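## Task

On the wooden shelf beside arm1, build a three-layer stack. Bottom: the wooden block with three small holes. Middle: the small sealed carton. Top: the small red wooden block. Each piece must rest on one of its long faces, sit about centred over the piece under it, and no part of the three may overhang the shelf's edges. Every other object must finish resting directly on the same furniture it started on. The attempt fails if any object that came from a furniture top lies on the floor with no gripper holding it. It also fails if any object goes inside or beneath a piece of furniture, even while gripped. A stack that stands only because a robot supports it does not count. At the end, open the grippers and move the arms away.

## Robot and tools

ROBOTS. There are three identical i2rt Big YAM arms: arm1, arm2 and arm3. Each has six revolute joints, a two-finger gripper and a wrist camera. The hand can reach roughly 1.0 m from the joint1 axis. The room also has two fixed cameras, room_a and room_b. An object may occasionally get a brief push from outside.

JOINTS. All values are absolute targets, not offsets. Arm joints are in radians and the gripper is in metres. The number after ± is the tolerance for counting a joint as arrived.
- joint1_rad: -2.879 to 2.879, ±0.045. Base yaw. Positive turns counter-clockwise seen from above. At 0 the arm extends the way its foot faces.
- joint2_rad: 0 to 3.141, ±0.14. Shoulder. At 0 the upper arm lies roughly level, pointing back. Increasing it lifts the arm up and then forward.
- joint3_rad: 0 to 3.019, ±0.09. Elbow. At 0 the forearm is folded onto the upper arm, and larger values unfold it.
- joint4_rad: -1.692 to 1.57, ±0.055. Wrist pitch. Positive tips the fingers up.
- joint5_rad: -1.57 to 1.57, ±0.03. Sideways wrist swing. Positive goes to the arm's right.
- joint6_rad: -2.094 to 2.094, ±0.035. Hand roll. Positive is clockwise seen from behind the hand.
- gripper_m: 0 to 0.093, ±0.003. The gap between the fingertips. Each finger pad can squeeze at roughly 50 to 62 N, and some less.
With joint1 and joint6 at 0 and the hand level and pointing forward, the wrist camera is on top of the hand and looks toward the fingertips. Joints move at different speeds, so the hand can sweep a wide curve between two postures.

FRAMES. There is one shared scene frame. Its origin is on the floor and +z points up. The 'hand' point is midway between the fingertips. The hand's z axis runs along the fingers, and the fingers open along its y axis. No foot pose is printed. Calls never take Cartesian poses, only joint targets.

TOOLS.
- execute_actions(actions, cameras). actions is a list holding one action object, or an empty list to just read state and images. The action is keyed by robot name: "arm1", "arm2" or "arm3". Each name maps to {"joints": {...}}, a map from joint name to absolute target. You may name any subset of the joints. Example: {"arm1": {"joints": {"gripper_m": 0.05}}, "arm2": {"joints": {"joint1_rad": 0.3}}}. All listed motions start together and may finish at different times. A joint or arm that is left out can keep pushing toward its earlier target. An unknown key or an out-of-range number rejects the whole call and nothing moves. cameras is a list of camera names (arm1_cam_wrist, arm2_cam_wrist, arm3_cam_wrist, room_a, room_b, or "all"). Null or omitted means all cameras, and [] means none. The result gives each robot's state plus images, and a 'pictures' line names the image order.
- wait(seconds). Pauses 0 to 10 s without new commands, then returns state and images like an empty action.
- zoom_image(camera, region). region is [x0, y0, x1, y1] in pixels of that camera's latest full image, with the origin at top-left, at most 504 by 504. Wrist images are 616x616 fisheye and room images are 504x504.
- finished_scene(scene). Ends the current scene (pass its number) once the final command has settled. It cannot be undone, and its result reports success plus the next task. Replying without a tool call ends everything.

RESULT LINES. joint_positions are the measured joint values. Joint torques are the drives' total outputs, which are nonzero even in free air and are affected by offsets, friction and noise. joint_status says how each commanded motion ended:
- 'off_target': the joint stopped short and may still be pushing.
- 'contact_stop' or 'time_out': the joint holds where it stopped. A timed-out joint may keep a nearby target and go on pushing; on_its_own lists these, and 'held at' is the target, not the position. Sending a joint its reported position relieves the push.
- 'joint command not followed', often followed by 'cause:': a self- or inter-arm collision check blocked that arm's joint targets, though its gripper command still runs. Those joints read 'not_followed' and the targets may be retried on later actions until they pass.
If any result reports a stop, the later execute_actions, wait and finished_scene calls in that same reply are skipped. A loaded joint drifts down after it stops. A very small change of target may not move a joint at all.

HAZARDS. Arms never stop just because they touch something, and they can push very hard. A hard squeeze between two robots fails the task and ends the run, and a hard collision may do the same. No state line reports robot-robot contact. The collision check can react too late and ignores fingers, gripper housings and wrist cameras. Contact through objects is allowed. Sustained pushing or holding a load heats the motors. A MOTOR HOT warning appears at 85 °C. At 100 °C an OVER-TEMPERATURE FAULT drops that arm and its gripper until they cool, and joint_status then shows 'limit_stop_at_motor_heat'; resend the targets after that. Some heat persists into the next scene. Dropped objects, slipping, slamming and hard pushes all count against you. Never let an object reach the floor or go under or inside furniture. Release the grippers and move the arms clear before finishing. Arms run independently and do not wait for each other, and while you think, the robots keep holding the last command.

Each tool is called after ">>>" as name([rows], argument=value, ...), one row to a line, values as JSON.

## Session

>>> execute_actions(actions=[])

Scene clock: 0.00 s.
Joint torques (N m, as the arm reports them, + toward a larger angle): no reading
arm1.joint_positions: joint1_rad=+0.170 joint2_rad=+0.592 joint3_rad=+1.635 joint4_rad=-1.318 joint5_rad=-0.115 joint6_rad=-0.635 gripper_m=+0.094
arm1.joint_status: not commanded
arm1.hand: x=-1.0397 y=-0.3011 z=+1.4535 quat_wxyz=(-0.303, -0.333, -0.727, +0.519) (m; scene frame)
arm2.joint_positions: joint1_rad=-0.469 joint2_rad=+0.596 joint3_rad=+1.504 joint4_rad=-1.177 joint5_rad=+0.039 joint6_rad=-0.015 gripper_m=+0.094
arm2.joint_status: not commanded
arm2.hand: x=+0.1148 y=-0.1270 z=+1.5472 quat_wxyz=(-0.477, +0.504, -0.617, -0.370) (m; scene frame)
arm3.joint_positions: joint1_rad=-0.164 joint2_rad=+0.381 joint3_rad=+1.541 joint4_rad=-1.211 joint5_rad=+0.024 joint6_rad=-0.157 gripper_m=+0.095
arm3.joint_status: not commanded
arm3.hand: x=+1.0460 y=+0.3958 z=+1.4741 quat_wxyz=(-0.576, -0.296, -0.657, +0.385) (m; scene frame)
pictures: arm1_cam_wrist, arm2_cam_wrist, arm3_cam_wrist, room_a, room_b
Images, in order (width x height): arm1_cam_wrist 616x616, arm2_cam_wrist 616x616, arm3_cam_wrist 616x616, room_a 504x504, room_b 504x504.

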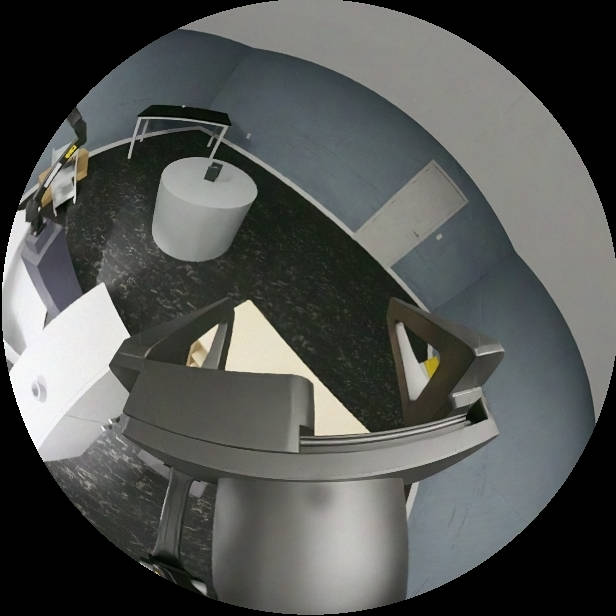

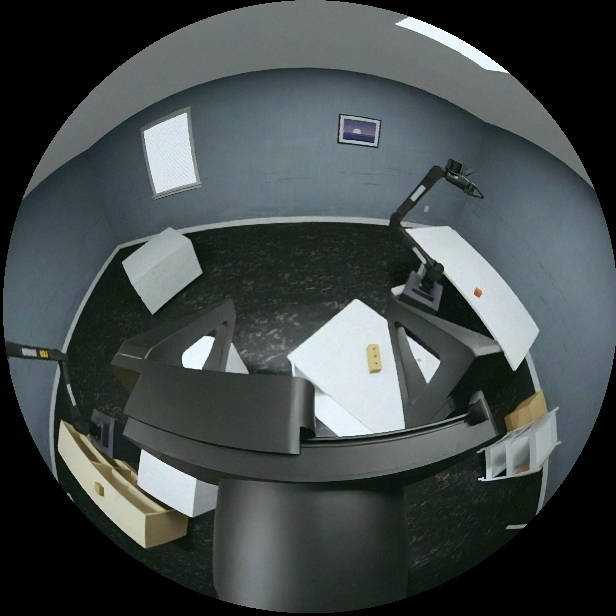

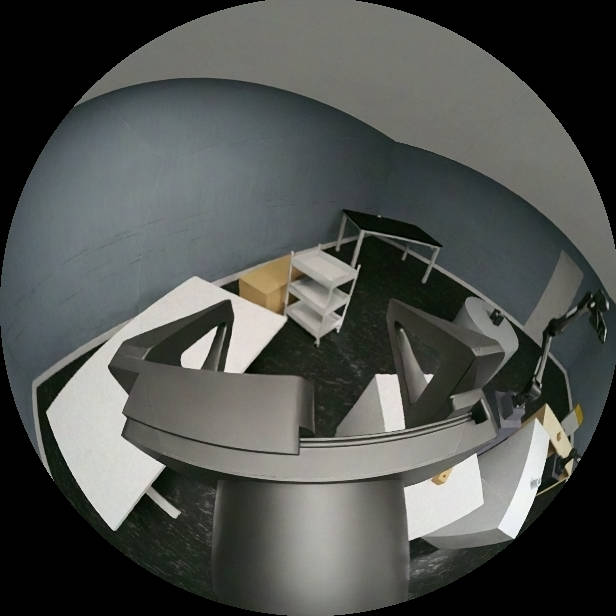

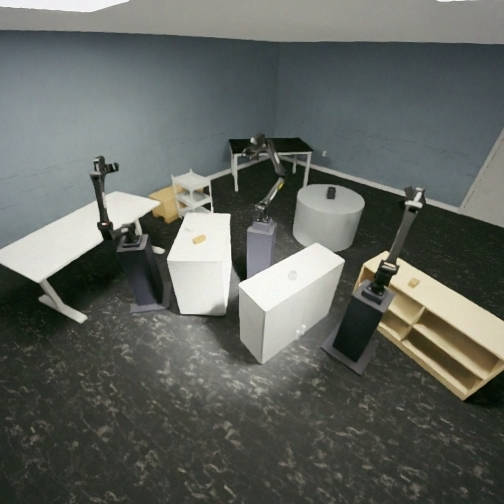

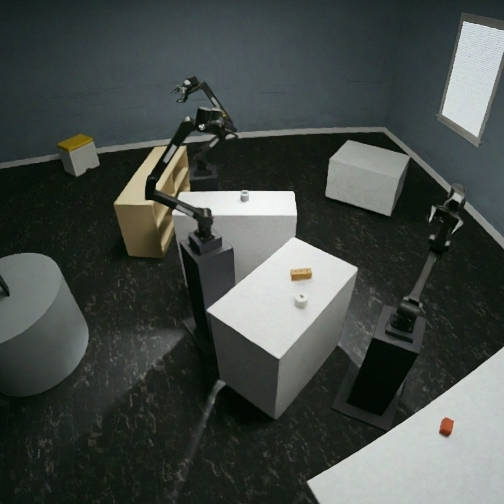

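>>> execute_actions([
  {"arm1":{"joints":{"joint1_rad":-0.5,"joint2_rad":1.325,"joint3_rad":1.07,"joint4_rad":-0.71,"joint5_rad":0,"joint6_rad":0}},"arm2":{"joints":{"joint1_rad":-0.956,"joint2_rad":1.555,"joint3_rad":1.42,"joint4_rad":-0.81,"joint5_rad":0,"joint6_rad":0}},"arm3":{"joints":{"joint1_rad":0.74,"joint2_rad":1.525,"joint3_rad":1.56,"joint4_rad":-1.0,"joint5_rad":0,"joint6_rad":0}}},
])

Scene clock: 16.33 s.
Joint torques (N m, as the arm reports them, + toward a larger angle): arm1=[ 0.54 -8.54 14.5   2.23  0.03  0.03] | arm2=[  0.04 -14.79   8.77   2.08   0.02   0.17] | arm3=[ -0.99 -16.52  12.62   0.88   0.14   0.11]
arm1.joint_positions: joint1_rad=-0.508 joint2_rad=+1.326 joint3_rad=+1.036 joint4_rad=-0.728 joint5_rad=+0.000 joint6_rad=-0.008 gripper_m=+0.094
arm1.joint_status: all done
arm1.hand: x=-1.3760 y=-0.5003 z=+0.9896 quat_wxyz=(-0.109, -0.869, -0.413, +0.251) (m; scene frame)
arm2.joint_positions: joint1_rad=-0.960 joint2_rad=+1.577 joint3_rad=+1.410 joint4_rad=-0.828 joint5_rad=+0.000 joint6_rad=-0.008 gripper_m=+0.094
arm2.joint_status: all done
arm2.hand: x=+0.4443 y=+0.1267 z=+1.1487 quat_wxyz=(-0.254, +0.419, -0.864, -0.120) (m; scene frame)
arm3.joint_positions: joint1_rad=+0.750 joint2_rad=+1.543 joint3_rad=+1.547 joint4_rad=-1.007 joint5_rad=+0.000 joint6_rad=-0.011 gripper_m=+0.095
arm3.joint_status: all done
arm3.hand: x=+1.5898 y=+0.4275 z=+1.1071 quat_wxyz=(-0.280, -0.028, -0.959, +0.019) (m; scene frame)
pictures: arm1_cam_wrist, arm2_cam_wrist, arm3_cam_wrist, room_a, room_b
Images, in order (width x height): arm1_cam_wrist 616x616, arm2_cam_wrist 616x616, arm3_cam_wrist 616x616, room_a 504x504, room_b 504x504.

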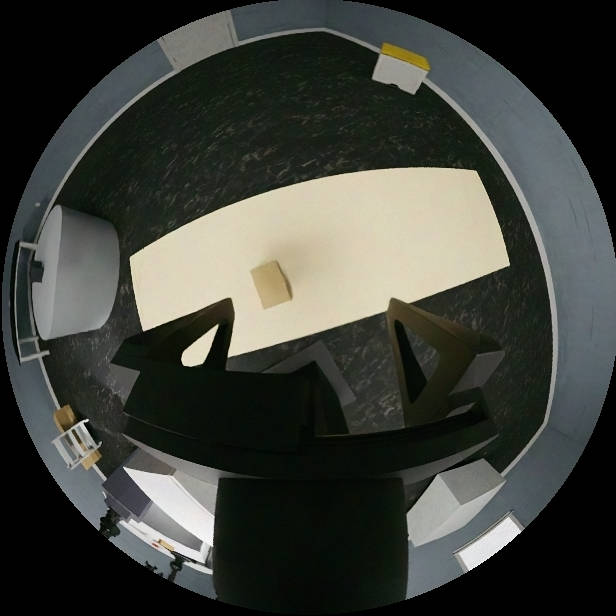

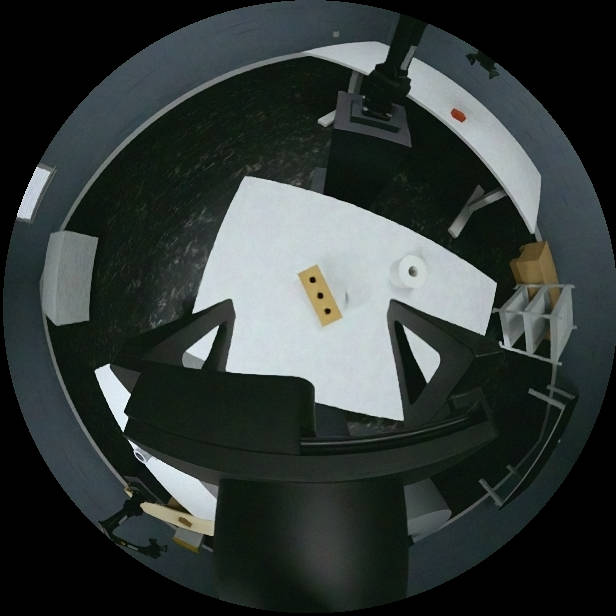

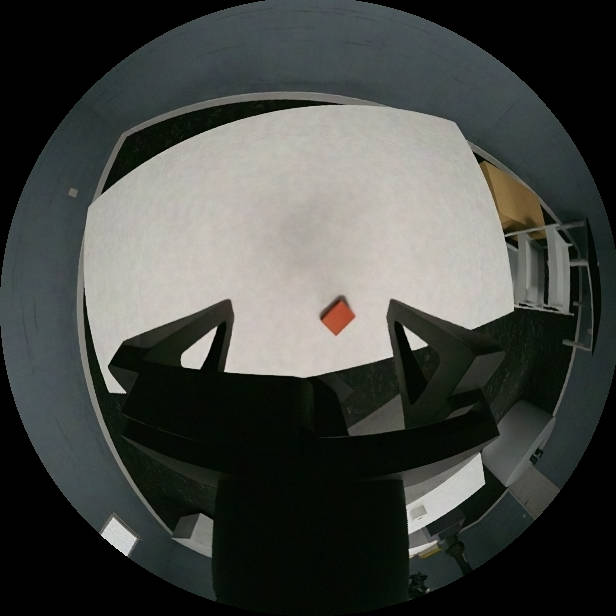

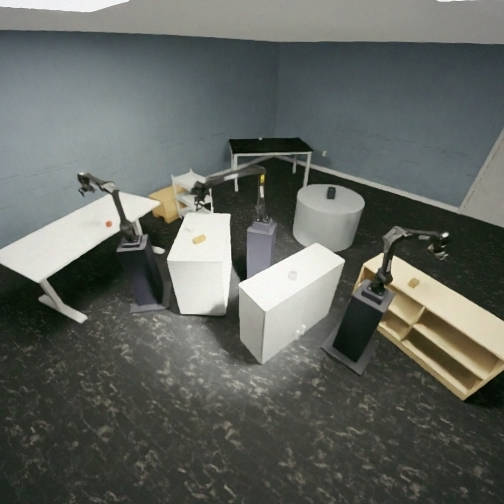

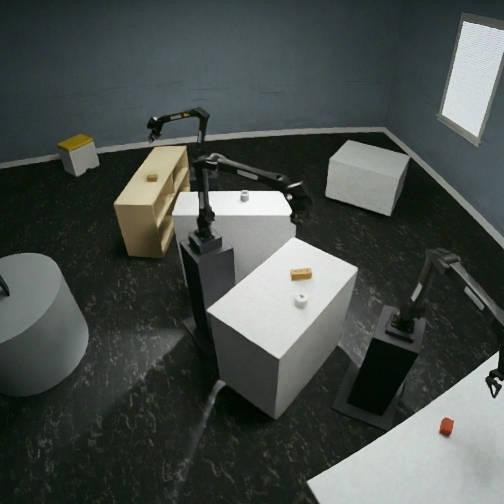

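>>> zoom_image(camera="arm1_cam_wrist", region=[230, 240, 330, 340])

>>> zoom_image(camera="arm2_cam_wrist", region=[270, 250, 370, 350])

>>> zoom_image(camera="arm3_cam_wrist", region=[290, 270, 390, 370])

Region (230, 240, 330, 340) of arm1_cam_wrist's 616x616 image, scaled by 5.040, with more detail than that image has.

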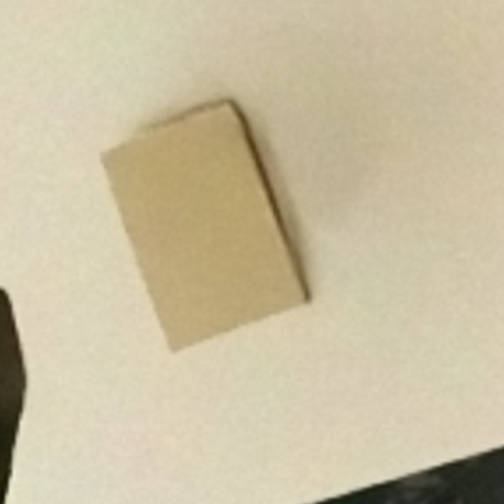

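Region (270, 250, 370, 350) of arm2_cam_wrist's 616x616 image, scaled by 5.040, with more detail than that image has.

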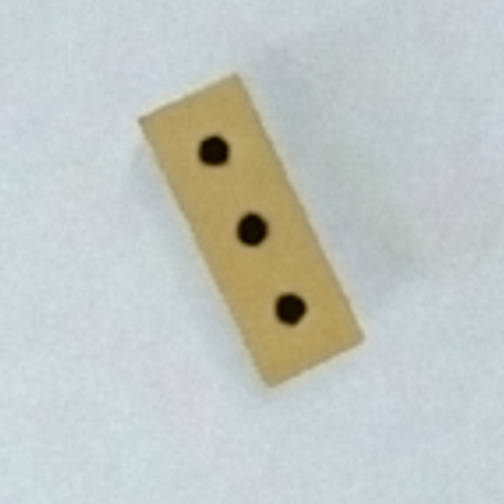

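Region (290, 270, 390, 370) of arm3_cam_wrist's 616x616 image, scaled by 5.040, with more detail than that image has.

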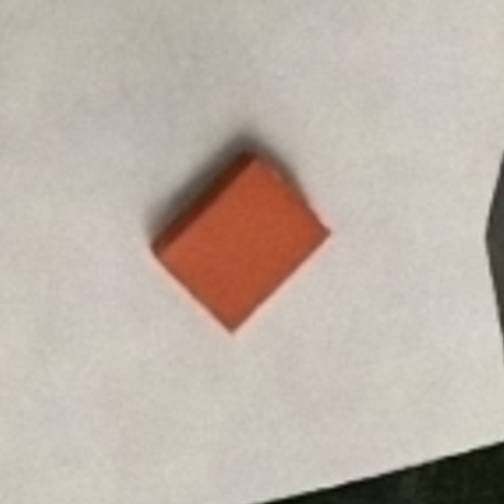

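>>> execute_actions([
  {"arm1":{"joints":{"joint1_rad":1.55,"joint2_rad":1.3,"joint3_rad":1.2,"joint4_rad":-0.85}},"arm2":{"joints":{"joint1_rad":-1.003,"joint2_rad":2.105,"joint3_rad":1.745,"joint4_rad":-1.165,"joint6_rad":-0.49}},"arm3":{"joints":{"joint1_rad":0.645,"joint2_rad":1.895,"joint3_rad":1.49,"joint4_rad":-1.145,"joint6_rad":0.72}}},
], cameras=["arm1_cam_wrist","arm2_cam_wrist","arm3_cam_wrist"])

Scene clock: 55.27 s.
Joint torques (N m, as the arm reports them, + toward a larger angle): arm1=[-0.17 -8.83 14.89  0.88  0.02  0.02] | arm2=[ -0.09 -19.37  10.04  -0.3   -0.05  -0.01] | arm3=[  0.52 -20.47  10.77  -0.41   0.2    0.11]
arm1.joint_positions: joint1_rad=+1.552 joint2_rad=+1.301 joint3_rad=+1.165 joint4_rad=-0.835 joint5_rad=+0.000 joint6_rad=-0.006 gripper_m=+0.094
arm1.joint_status: all done
arm1.hand: x=-0.5674 y=-0.2277 z=+1.0463 quat_wxyz=(-0.289, -0.097, -0.952, +0.028) (m; scene frame)
arm2.joint_positions: joint1_rad=-1.004 joint2_rad=+2.129 joint3_rad=+1.700 joint4_rad=-1.153 joint5_rad=+0.000 joint6_rad=-0.481 gripper_m=+0.094
arm2.joint_status: all done
arm2.hand: x=+0.4786 y=+0.1247 z=+0.9209 quat_wxyz=(+0.008, +0.617, -0.787, +0.003) (m; scene frame)
arm3.joint_positions: joint1_rad=+0.636 joint2_rad=+1.913 joint3_rad=+1.476 joint4_rad=-1.139 joint5_rad=+0.000 joint6_rad=+0.708 gripper_m=+0.095
arm3.joint_status: all done
arm3.hand: x=+1.5458 y=+0.3637 z=+0.8594 quat_wxyz=(-0.001, -0.433, -0.901, +0.007) (m; scene frame)
pictures: arm1_cam_wrist, arm2_cam_wrist, arm3_cam_wrist
Images, in order (width x height): arm1_cam_wrist 616x616, arm2_cam_wrist 616x616, arm3_cam_wrist 616x616.

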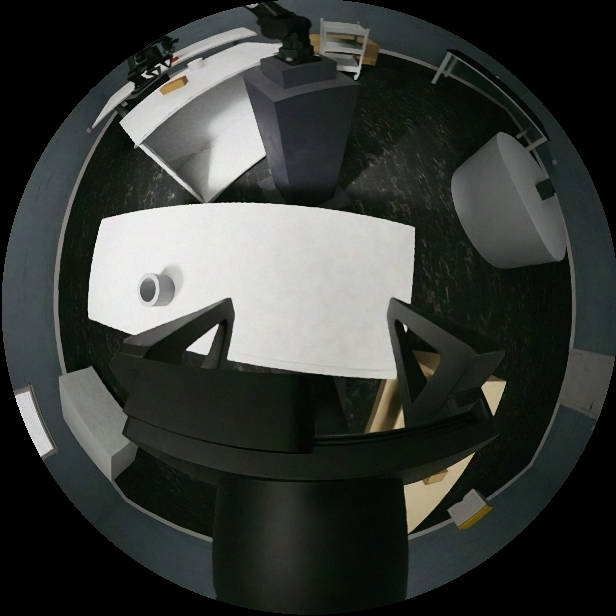

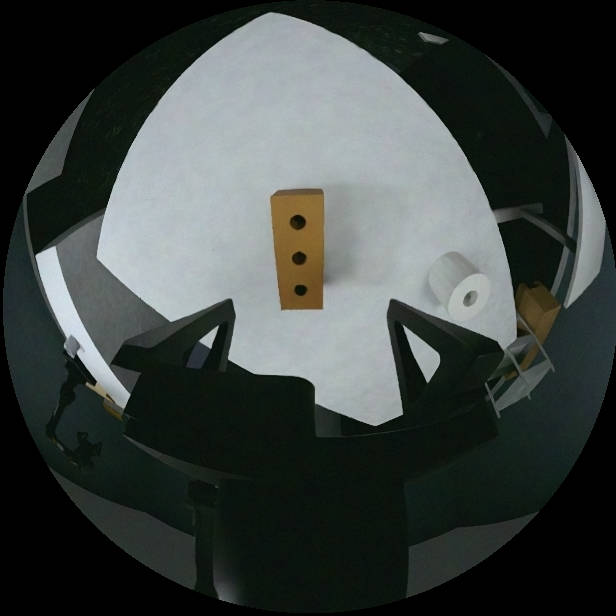

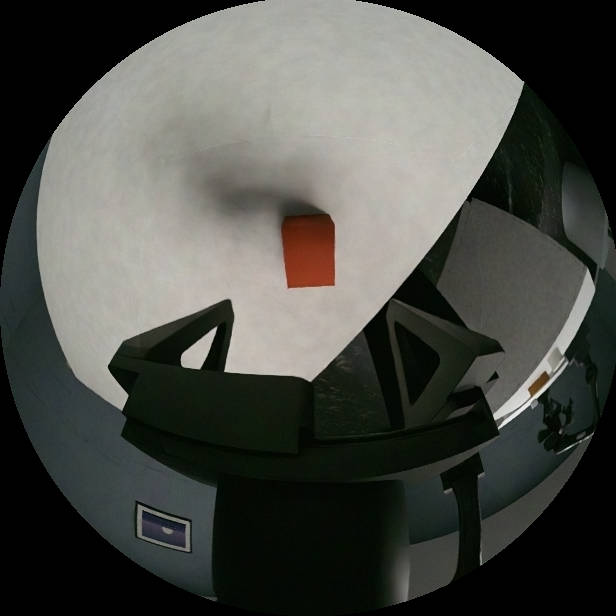

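>>> zoom_image(camera="arm3_cam_wrist", region=[260, 190, 360, 300])

Region (260, 190, 360, 300) of arm3_cam_wrist's 616x616 image, scaled by 4.582, with more detail than that image has; it fills the left 458 columns of this view, and the rest is white.

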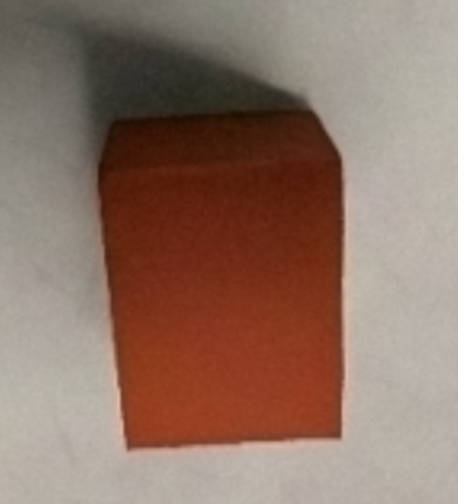

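>>> execute_actions([
  {"arm1":{"joints":{"joint1_rad":0.6}},"arm2":{"joints":{"joint1_rad":-0.975,"joint2_rad":2.222,"joint3_rad":1.665,"joint4_rad":-0.98,"joint6_rad":-0.455}},"arm3":{"joints":{"joint2_rad":2.04,"joint3_rad":1.395,"joint4_rad":-0.892,"joint6_rad":0.66}}},
], cameras=["arm2_cam_wrist","arm3_cam_wrist"])

Scene clock: 85.70 s.
Joint torques (N m, as the arm reports them, + toward a larger angle): arm1=[ 0.27 -8.83 14.89  0.86 -0.01  0.02] | arm2=[ -0.08 -19.97   6.04   1.01  -0.02   0.21] | arm3=[  0.48 -21.07   8.57   0.22   0.2   -0.14]
arm1.joint_positions: joint1_rad=+0.600 joint2_rad=+1.301 joint3_rad=+1.165 joint4_rad=-0.835 joint5_rad=+0.001 joint6_rad=-0.006 gripper_m=+0.094
arm1.joint_status: all done
arm1.hand: x=-0.8591 y=-0.5859 z=+1.0464 quat_wxyz=(-0.240, -0.521, -0.803, +0.162) (m; scene frame)
arm2.joint_positions: joint1_rad=-0.976 joint2_rad=+2.233 joint3_rad=+1.665 joint4_rad=-0.997 joint5_rad=+0.000 joint6_rad=-0.464 gripper_m=+0.094
arm2.joint_status: all done
arm2.hand: x=+0.4696 y=+0.1413 z=+0.8460 quat_wxyz=(-0.001, +0.622, -0.783, +0.001) (m; scene frame)
arm3.joint_positions: joint1_rad=+0.636 joint2_rad=+2.061 joint3_rad=+1.391 joint4_rad=-0.904 joint5_rad=+0.000 joint6_rad=+0.671 gripper_m=+0.095
arm3.joint_status: all done
arm3.hand: x=+1.5468 y=+0.3619 z=+0.7522 quat_wxyz=(-0.002, -0.416, -0.909, +0.007) (m; scene frame)
pictures: arm2_cam_wrist, arm3_cam_wrist
Images, in order (width x height): arm2_cam_wrist 616x616, arm3_cam_wrist 616x616.

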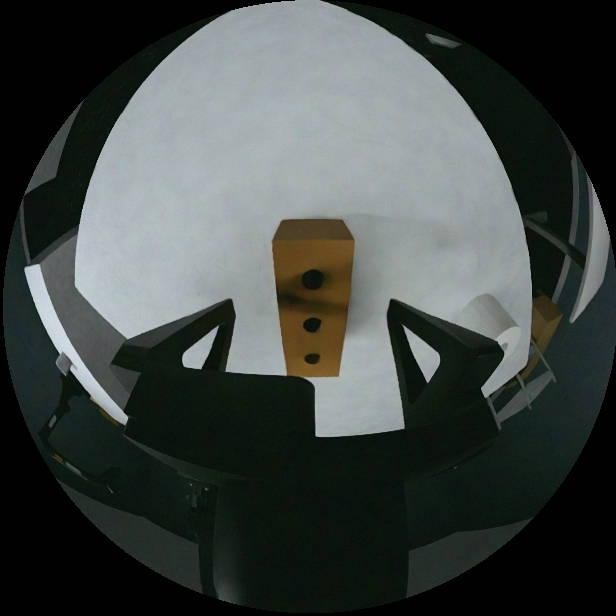

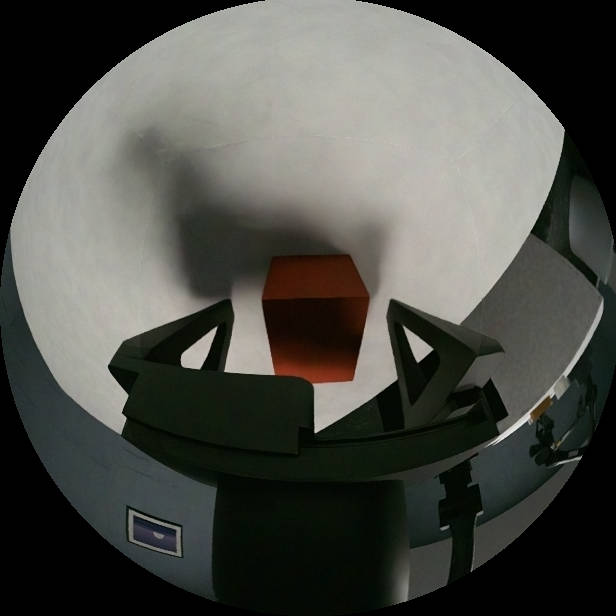

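>>> execute_actions([
  {"arm2":{"joints":{"joint2_rad":2.28,"joint4_rad":-0.945}},"arm3":{"joints":{"gripper_m":0.02}}},
], cameras=["arm2_cam_wrist","arm3_cam_wrist"])

Scene clock: 99.10 s.
Joint torques (N m, as the arm reports them, + toward a larger angle): arm1=[-0.04 -8.82 14.89  0.87 -0.01  0.02] | arm2=[ -0.21 -18.45   5.98   0.92  -0.06   0.18] | arm3=[  0.51 -21.05   8.58   0.19   0.19  -0.13]
arm1.joint_positions: joint1_rad=+0.600 joint2_rad=+1.301 joint3_rad=+1.165 joint4_rad=-0.835 joint5_rad=+0.001 joint6_rad=-0.006 gripper_m=+0.094
arm1.joint_status: not commanded
arm1.hand: x=-0.8591 y=-0.5859 z=+1.0464 quat_wxyz=(-0.240, -0.521, -0.803, +0.162) (m; scene frame)
arm2.joint_positions: joint1_rad=-0.976 joint2_rad=+2.272 joint3_rad=+1.665 joint4_rad=-0.962 joint5_rad=+0.000 joint6_rad=-0.464 gripper_m=+0.094
arm2.joint_status: all done
arm2.hand: x=+0.4698 y=+0.1414 z=+0.8218 quat_wxyz=(+0.002, +0.622, -0.783, +0.001) (m; scene frame)
arm3.joint_positions: joint1_rad=+0.636 joint2_rad=+2.061 joint3_rad=+1.391 joint4_rad=-0.903 joint5_rad=+0.000 joint6_rad=+0.671 gripper_m=+0.045
arm3.joint_status: gripper_m off_target (ended at +0.045, target +0.020)
arm3.hand: x=+1.5470 y=+0.3618 z=+0.7522 quat_wxyz=(-0.002, -0.416, -0.909, +0.007) (m; scene frame)
pictures: arm2_cam_wrist, arm3_cam_wrist
Images, in order (width x height): arm2_cam_wrist 616x616, arm3_cam_wrist 616x616.

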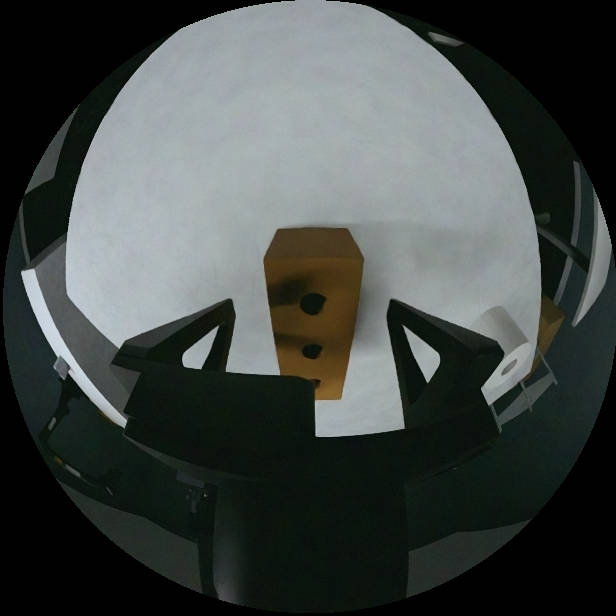

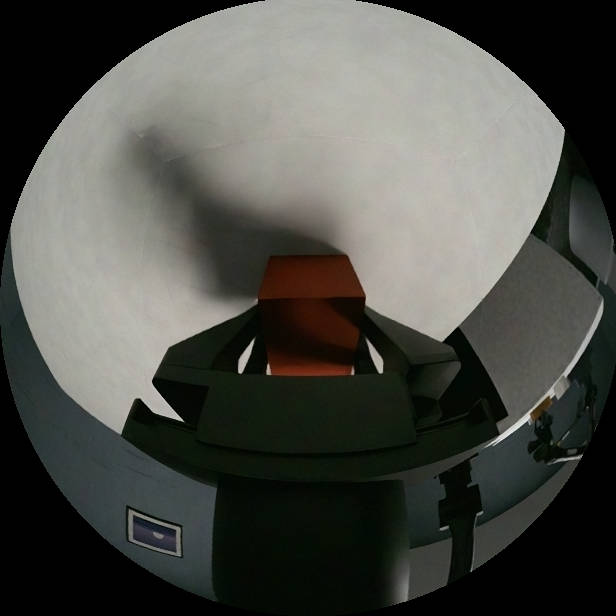

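>>> execute_actions([
  {"arm2":{"joints":{"gripper_m":0.015}},"arm3":{"joints":{"joint2_rad":1.85,"joint3_rad":1.6,"joint4_rad":-1.3}}},
], cameras=[])

>>> execute_actions([
  {"arm2":{"joints":{"joint2_rad":2.03,"joint3_rad":1.6,"joint4_rad":-1.11}},"arm3":{"joints":{"joint1_rad":-0.5,"joint2_rad":1.97,"joint3_rad":1.92,"joint4_rad":-1.47,"joint6_rad":-0.31}}},
], cameras=["arm2_cam_wrist"])

Scene clock: 130.23 s.
Joint torques (N m, as the arm reports them, + toward a larger angle): arm1=[-0.02 -8.83 14.89  0.87 -0.01  0.02] | arm2=[  0.12 -18.23   6.     1.01  -0.01   0.19] | arm3=[  0.53 -18.31  12.6   -0.52   0.19  -0.13]
arm1.joint_positions: joint1_rad=+0.600 joint2_rad=+1.301 joint3_rad=+1.165 joint4_rad=-0.835 joint5_rad=+0.001 joint6_rad=-0.006 gripper_m=+0.094
arm1.joint_status: not commanded
arm1.hand: x=-0.8591 y=-0.5859 z=+1.0464 quat_wxyz=(-0.240, -0.521, -0.803, +0.162) (m; scene frame)
arm2.joint_positions: joint1_rad=-0.976 joint2_rad=+2.272 joint3_rad=+1.665 joint4_rad=-0.961 joint5_rad=+0.000 joint6_rad=-0.463 gripper_m=+0.044
arm2.joint_status: gripper_m off_target (ended at +0.044, target +0.015)
arm2.hand: x=+0.4699 y=+0.1416 z=+0.8218 quat_wxyz=(+0.002, +0.621, -0.784, +0.001) (m; scene frame)
arm3.joint_positions: joint1_rad=+0.636 joint2_rad=+1.847 joint3_rad=+1.573 joint4_rad=-1.290 joint5_rad=+0.000 joint6_rad=+0.671 gripper_m=+0.045
arm3.joint_status: all done
arm3.hand: x=+1.5480 y=+0.3642 z=+0.9299 quat_wxyz=(-0.007, -0.416, -0.909, +0.006) (m; scene frame)
pictures: none
No camera images: the call's "cameras" was empty. Leave "cameras" out to get every camera's image.

Scene clock: 132.10 s.
Joint torques (N m, as the arm reports them, + toward a larger angle): arm1=[ 0.02 -8.81 14.9   0.86  0.    0.02] | arm2=[ -0.56 -16.98   7.62  -0.57  -0.06   0.15] | arm3=[  0.61 -22.91  13.79  -0.51   0.    -0.14]
arm1.joint_positions: joint1_rad=+0.600 joint2_rad=+1.301 joint3_rad=+1.165 joint4_rad=-0.835 joint5_rad=+0.001 joint6_rad=-0.006 gripper_m=+0.094
arm1.joint_status: not commanded
arm1.hand: x=-0.8591 y=-0.5859 z=+1.0464 quat_wxyz=(-0.240, -0.521, -0.803, +0.162) (m; scene frame)
arm2.joint_positions: joint1_rad=-0.976 joint2_rad=+2.029 joint3_rad=+1.587 joint4_rad=-1.095 joint5_rad=+0.000 joint6_rad=-0.462 gripper_m=+0.044
arm2.joint_status: all done
arm2.hand: x=+0.4522 y=+0.1205 z=+0.9412 quat_wxyz=(-0.014, +0.621, -0.784, -0.002) (m; scene frame)
arm3.joint_positions: joint1_rad=-0.507 joint2_rad=+1.998 joint3_rad=+1.884 joint4_rad=-1.460 joint5_rad=+0.002 joint6_rad=-0.298 gripper_m=+0.045
arm3.joint_status: all done
arm3.hand: x=+1.1448 y=-0.1322 z=+0.9677 quat_wxyz=(-0.002, -0.493, -0.870, +0.006) (m; scene frame)
pictures: arm2_cam_wrist
Images, in order (width x height): arm2_cam_wrist 616x616.

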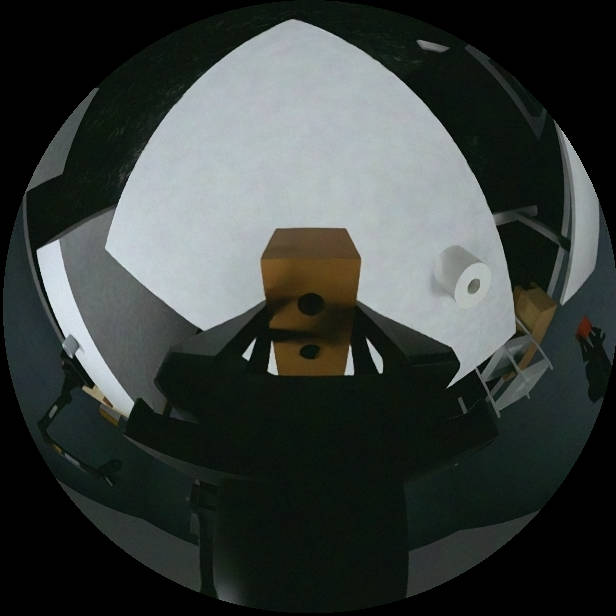

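>>> execute_actions([
  {"arm2":{"joints":{"joint1_rad":1.12,"joint6_rad":0}},"arm3":{"joints":{"joint1_rad":-1.735}}},
], cameras=["arm2_cam_wrist","arm3_cam_wrist","room_a"])

Scene clock: 138.90 s.
Joint torques (N m, as the arm reports them, + toward a larger angle): arm1=[ 0.02 -8.81 14.9   0.88 -0.01  0.02] | arm2=[ -0.29 -17.42   7.71  -0.33   0.05   0.2 ] | arm3=[  1.08 -22.94  13.77  -0.52  -0.02  -0.12]
arm1.joint_positions: joint1_rad=+0.600 joint2_rad=+1.301 joint3_rad=+1.165 joint4_rad=-0.835 joint5_rad=+0.001 joint6_rad=-0.006 gripper_m=+0.094
arm1.joint_status: not commanded
arm1.hand: x=-0.8591 y=-0.5859 z=+1.0464 quat_wxyz=(-0.240, -0.521, -0.803, +0.162) (m; scene frame)
arm2.joint_positions: joint1_rad=+1.122 joint2_rad=+2.036 joint3_rad=+1.587 joint4_rad=-1.095 joint5_rad=-0.002 joint6_rad=-0.009 gripper_m=+0.044
arm2.joint_status: all done
arm2.hand: x=-0.5290 y=-0.2445 z=+0.9412 quat_wxyz=(+0.002, +0.997, -0.078, -0.015) (m; scene frame)
arm3.joint_positions: joint1_rad=-1.744 joint2_rad=+1.998 joint3_rad=+1.884 joint4_rad=-1.460 joint5_rad=+0.003 joint6_rad=-0.301 gripper_m=+0.045
arm3.joint_status: all done
arm3.hand: x=+0.4776 y=+0.1339 z=+0.9639 quat_wxyz=(-0.005, -0.906, -0.424, +0.002) (m; scene frame)
pictures: arm2_cam_wrist, arm3_cam_wrist, room_a
Images, in order (width x height): arm2_cam_wrist 616x616, arm3_cam_wrist 616x616, room_a 504x504.

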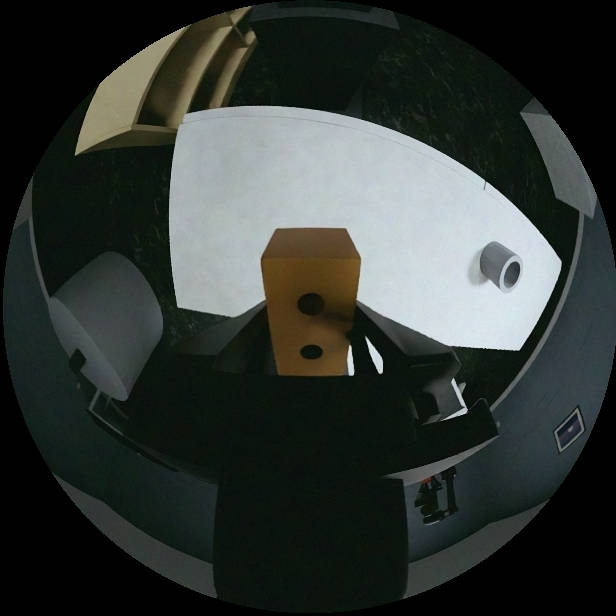

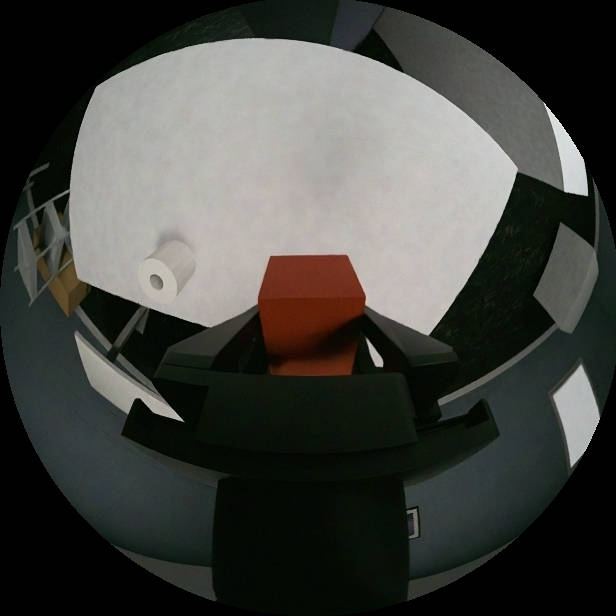

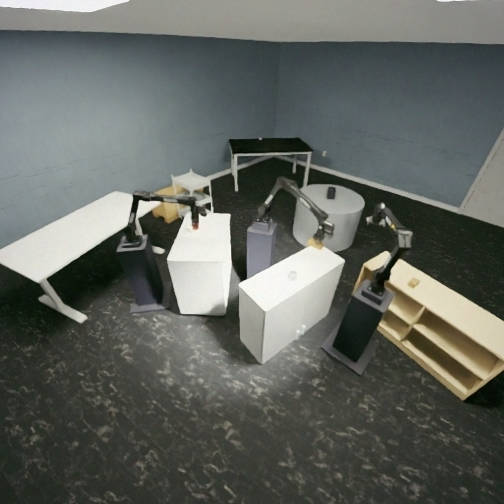

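>>> execute_actions([
  {"arm2":{"joints":{"joint2_rad":2.275,"joint3_rad":1.7,"joint4_rad":-0.92}},"arm3":{"joints":{"joint2_rad":2.085,"joint3_rad":1.69,"joint4_rad":-1.132}}},
], cameras=["room_a","room_b"])

>>> zoom_image(camera="room_a", region=[280, 200, 360, 280])

>>> zoom_image(camera="room_b", region=[260, 220, 360, 320])

Scene clock: 152.83 s.
Joint torques (N m, as the arm reports them, + toward a larger angle): arm1=[-0.01 -8.8  14.9   0.87 -0.01  0.02] | arm2=[  0.02 -20.98   8.69   0.6    0.07   0.2 ] | arm3=[  1.12 -23.66  10.39   0.24  -0.03  -0.12]
arm1.joint_positions: joint1_rad=+0.600 joint2_rad=+1.301 joint3_rad=+1.165 joint4_rad=-0.835 joint5_rad=+0.001 joint6_rad=-0.006 gripper_m=+0.094
arm1.joint_status: not commanded
arm1.hand: x=-0.8591 y=-0.5859 z=+1.0464 quat_wxyz=(-0.240, -0.521, -0.803, +0.162) (m; scene frame)
arm2.joint_positions: joint1_rad=+1.122 joint2_rad=+2.307 joint3_rad=+1.663 joint4_rad=-0.932 joint5_rad=-0.002 joint6_rad=-0.008 gripper_m=+0.044
arm2.joint_status: all done
arm2.hand: x=-0.5563 y=-0.2407 z=+0.8043 quat_wxyz=(+0.004, +0.997, -0.078, +0.002) (m; scene frame)
arm3.joint_positions: joint1_rad=-1.744 joint2_rad=+2.115 joint3_rad=+1.680 joint4_rad=-1.144 joint5_rad=+0.003 joint6_rad=-0.301 gripper_m=+0.045
arm3.joint_status: all done
arm3.hand: x=+0.4765 y=+0.1311 z=+0.8187 quat_wxyz=(-0.005, -0.906, -0.424, -0.001) (m; scene frame)
pictures: room_a, room_b
Images, in order (width x height): room_a 504x504, room_b 504x504.

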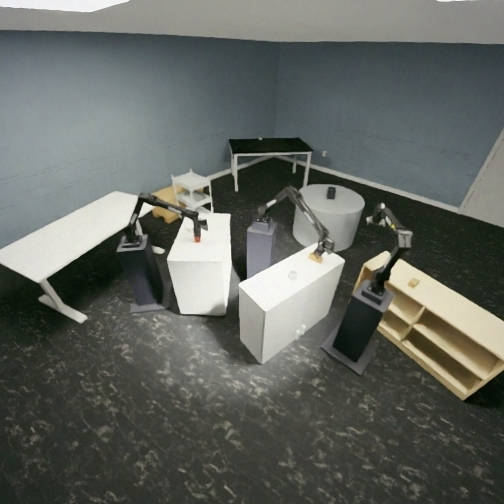

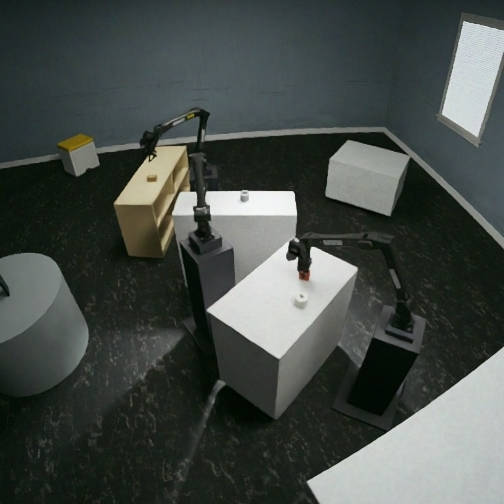

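Region (280, 200, 360, 280) of room_a's 504x504 image, scaled by 6.300, with more detail than that image has.

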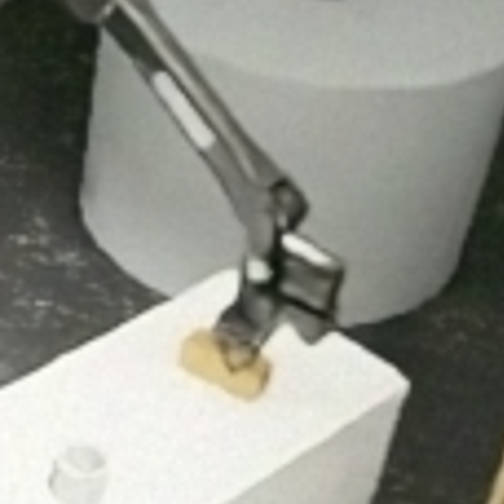

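Region (260, 220, 360, 320) of room_b's 504x504 image, scaled by 5.040, with more detail than that image has.

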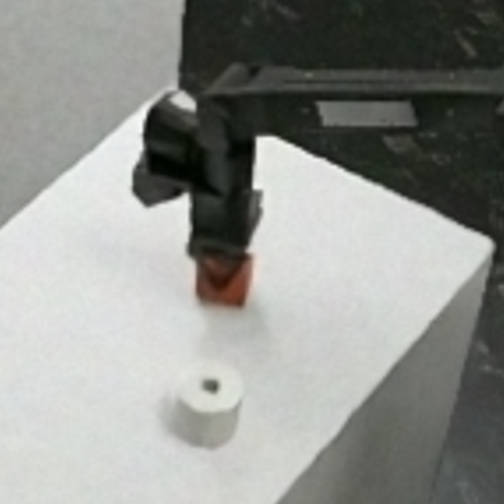

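>>> execute_actions([
  {"arm2":{"joints":{"joint2_rad":2.325}},"arm3":{"joints":{"joint2_rad":2.15,"joint4_rad":-1.105}}},
], cameras=[])

Scene clock: 159.37 s.
Joint torques (N m, as the arm reports them, + toward a larger angle): arm1=[-0.01 -8.83 14.9   0.87 -0.01  0.02] | arm2=[ -0.42 -17.98   8.63   0.76   0.03   0.18] | arm3=[  1.07 -19.49  10.4    0.2   -0.01  -0.12]
arm1.joint_positions: joint1_rad=+0.600 joint2_rad=+1.301 joint3_rad=+1.165 joint4_rad=-0.835 joint5_rad=+0.001 joint6_rad=-0.006 gripper_m=+0.094
arm1.joint_status: not commanded
arm1.hand: x=-0.8591 y=-0.5859 z=+1.0464 quat_wxyz=(-0.240, -0.521, -0.803, +0.162) (m; scene frame)
arm2.joint_positions: joint1_rad=+1.122 joint2_rad=+2.309 joint3_rad=+1.663 joint4_rad=-0.932 joint5_rad=-0.002 joint6_rad=-0.008 gripper_m=+0.044
arm2.joint_status: all done
arm2.hand: x=-0.5558 y=-0.2408 z=+0.8031 quat_wxyz=(+0.004, +0.997, -0.078, +0.003) (m; scene frame)
arm3.joint_positions: joint1_rad=-1.744 joint2_rad=+2.124 joint3_rad=+1.680 joint4_rad=-1.115 joint5_rad=+0.002 joint6_rad=-0.301 gripper_m=+0.045
arm3.joint_status: all done
arm3.hand: x=+0.4716 y=+0.1275 z=+0.8135 quat_wxyz=(-0.006, -0.906, -0.424, +0.009) (m; scene frame)
pictures: none
No camera images: the call's "cameras" was empty. Leave "cameras" out to get every camera's image.

>>> execute_actions([
  {"arm2":{"joints":{"joint2_rad":2.3,"gripper_m":0.093}},"arm3":{"joints":{"joint2_rad":2.12,"gripper_m":0.093}}},
], cameras=["arm2_cam_wrist","arm3_cam_wrist"])

Scene clock: 168.73 s.
Joint torques (N m, as the arm reports them, + toward a larger angle): arm1=[-0.02 -8.84 14.9   0.88 -0.01  0.02] | arm2=[ -0.46 -20.08   8.5    0.68   0.05   0.16] | arm3=[  1.08 -22.07  10.33   0.2    0.    -0.11]
arm1.joint_positions: joint1_rad=+0.600 joint2_rad=+1.301 joint3_rad=+1.165 joint4_rad=-0.835 joint5_rad=+0.001 joint6_rad=-0.006 gripper_m=+0.094
arm1.joint_status: not commanded
arm1.hand: x=-0.8591 y=-0.5859 z=+1.0464 quat_wxyz=(-0.240, -0.521, -0.803, +0.162) (m; scene frame)
arm2.joint_positions: joint1_rad=+1.122 joint2_rad=+2.309 joint3_rad=+1.663 joint4_rad=-0.932 joint5_rad=-0.002 joint6_rad=-0.008 gripper_m=+0.093
arm2.joint_status: all done
arm2.hand: x=-0.5558 y=-0.2408 z=+0.8031 quat_wxyz=(+0.004, +0.997, -0.078, +0.003) (m; scene frame)
arm3.joint_positions: joint1_rad=-1.744 joint2_rad=+2.124 joint3_rad=+1.680 joint4_rad=-1.115 joint5_rad=+0.002 joint6_rad=-0.301 gripper_m=+0.093
arm3.joint_status: all done
arm3.hand: x=+0.4716 y=+0.1274 z=+0.8135 quat_wxyz=(-0.006, -0.906, -0.424, +0.010) (m; scene frame)
pictures: arm2_cam_wrist, arm3_cam_wrist
Images, in order (width x height): arm2_cam_wrist 616x616, arm3_cam_wrist 616x616.

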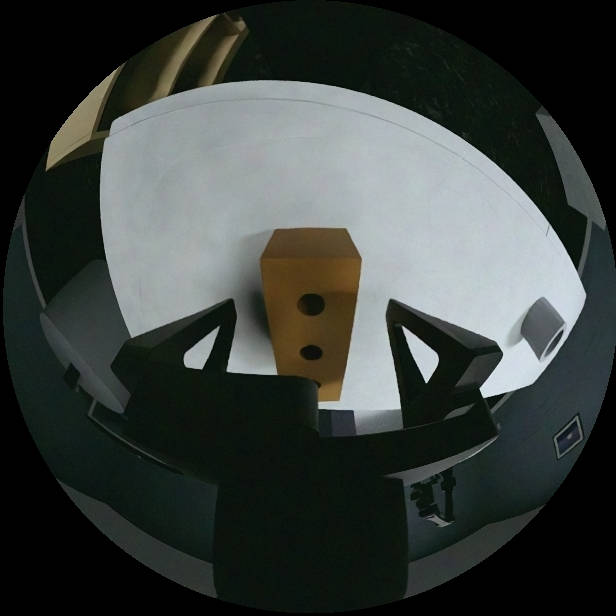

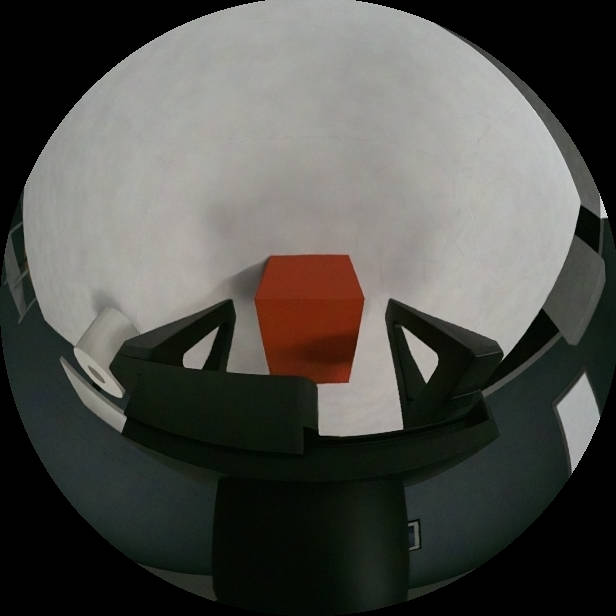

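>>> execute_actions([
  {"arm2":{"joints":{"joint2_rad":1.95,"joint4_rad":-1.28}},"arm3":{"joints":{"joint2_rad":1.5,"joint4_rad":-1.5}}},
], cameras=[])

>>> execute_actions([
  {"arm2":{"joints":{"joint1_rad":-0.99,"joint2_rad":2.12,"joint3_rad":1.67,"joint4_rad":-1.075}},"arm3":{"joints":{"joint1_rad":0.0,"joint2_rad":0.8,"joint3_rad":1.2}},"arm1":{"joints":{"joint1_rad":1.547,"joint2_rad":1.772,"joint3_rad":1.462,"joint4_rad":-1.24,"joint6_rad":-0.065}}},
], cameras=["arm1_cam_wrist","arm2_cam_wrist"])

Scene clock: 191.23 s.
Joint torques (N m, as the arm reports them, + toward a larger angle): arm1=[-0.01 -8.78 14.9   0.87  0.    0.02] | arm2=[ -0.67 -16.97   8.8   -0.26   0.07   0.19] | arm3=[  1.   -14.73  11.6   -0.01   0.    -0.11]
arm1.joint_positions: joint1_rad=+0.600 joint2_rad=+1.301 joint3_rad=+1.165 joint4_rad=-0.835 joint5_rad=+0.001 joint6_rad=-0.006 gripper_m=+0.094
arm1.joint_status: not commanded
arm1.hand: x=-0.8591 y=-0.5859 z=+1.0464 quat_wxyz=(-0.240, -0.521, -0.803, +0.162) (m; scene frame)
arm2.joint_positions: joint1_rad=+1.122 joint2_rad=+1.950 joint3_rad=+1.677 joint4_rad=-1.265 joint5_rad=-0.002 joint6_rad=-0.008 gripper_m=+0.093
arm2.joint_status: all done
arm2.hand: x=-0.5264 y=-0.2445 z=+1.0224 quat_wxyz=(+0.002, +0.997, -0.078, -0.017) (m; scene frame)
arm3.joint_positions: joint1_rad=-1.744 joint2_rad=+1.508 joint3_rad=+1.680 joint4_rad=-1.493 joint5_rad=+0.002 joint6_rad=-0.301 gripper_m=+0.093
arm3.joint_status: all done
arm3.hand: x=+0.5754 y=+0.1993 z=+1.1451 quat_wxyz=(-0.022, -0.899, -0.420, +0.127) (m; scene frame)
pictures: none
No camera images: the call's "cameras" was empty. Leave "cameras" out to get every camera's image.

Scene clock: 193.60 s.
Joint torques (N m, as the arm reports them, + toward a larger angle): arm1=[ -0.56 -14.56  12.3   -0.15   0.06  -0.07] | arm2=[  0.2  -20.23   6.08   0.43   0.03   0.14] | arm3=[ 0.64 -2.76  9.81  0.33  0.15 -0.09]
arm1.joint_positions: joint1_rad=+1.556 joint2_rad=+1.774 joint3_rad=+1.439 joint4_rad=-1.226 joint5_rad=-0.001 joint6_rad=-0.059 gripper_m=+0.094
arm1.joint_status: all done
arm1.hand: x=-0.5448 y=-0.2295 z=+0.9034 quat_wxyz=(+0.001, -0.072, -0.997, -0.004) (m; scene frame)
arm2.joint_positions: joint1_rad=-0.991 joint2_rad=+2.154 joint3_rad=+1.677 joint4_rad=-1.077 joint5_rad=+0.000 joint6_rad=-0.007 gripper_m=+0.093
arm2.joint_status: all done
arm2.hand: x=+0.4761 y=+0.1347 z=+0.8977 quat_wxyz=(-0.005, +0.421, -0.907, -0.002) (m; scene frame)
arm3.joint_positions: joint1_rad=-0.007 joint2_rad=+0.796 joint3_rad=+1.208 joint4_rad=-1.493 joint5_rad=-0.001 joint6_rad=-0.302 gripper_m=+0.093
arm3.joint_status: all done
arm3.hand: x=+1.1806 y=+0.2723 z=+1.1886 quat_wxyz=(-0.207, -0.252, -0.935, +0.136) (m; scene frame)
pictures: arm1_cam_wrist, arm2_cam_wrist
Images, in order (width x height): arm1_cam_wrist 616x616, arm2_cam_wrist 616x616.

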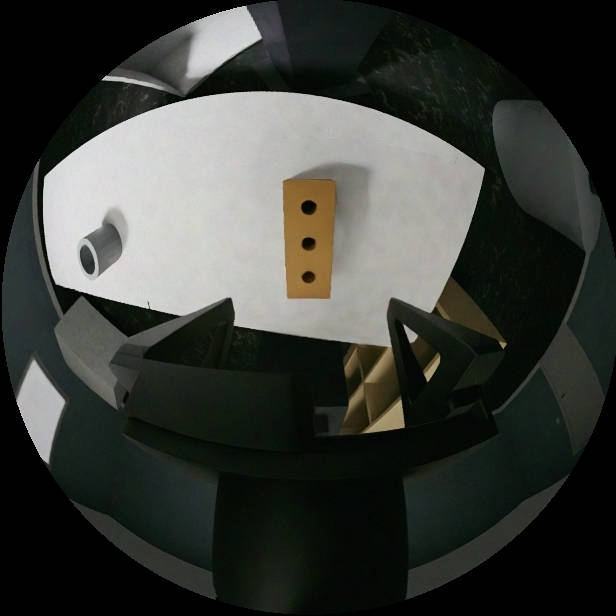

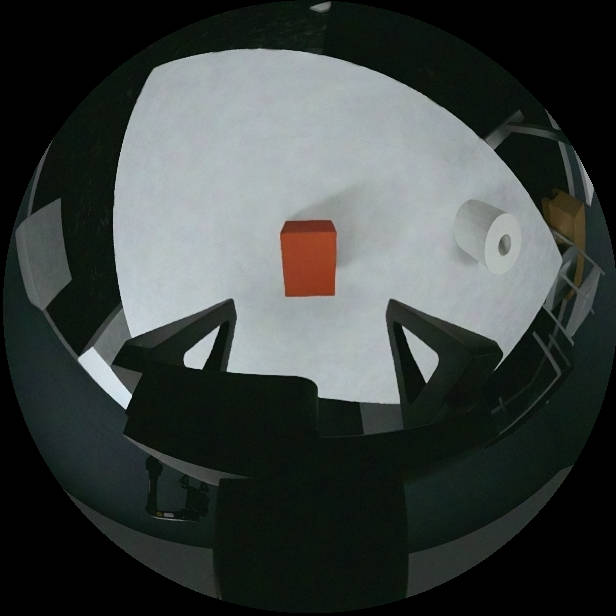

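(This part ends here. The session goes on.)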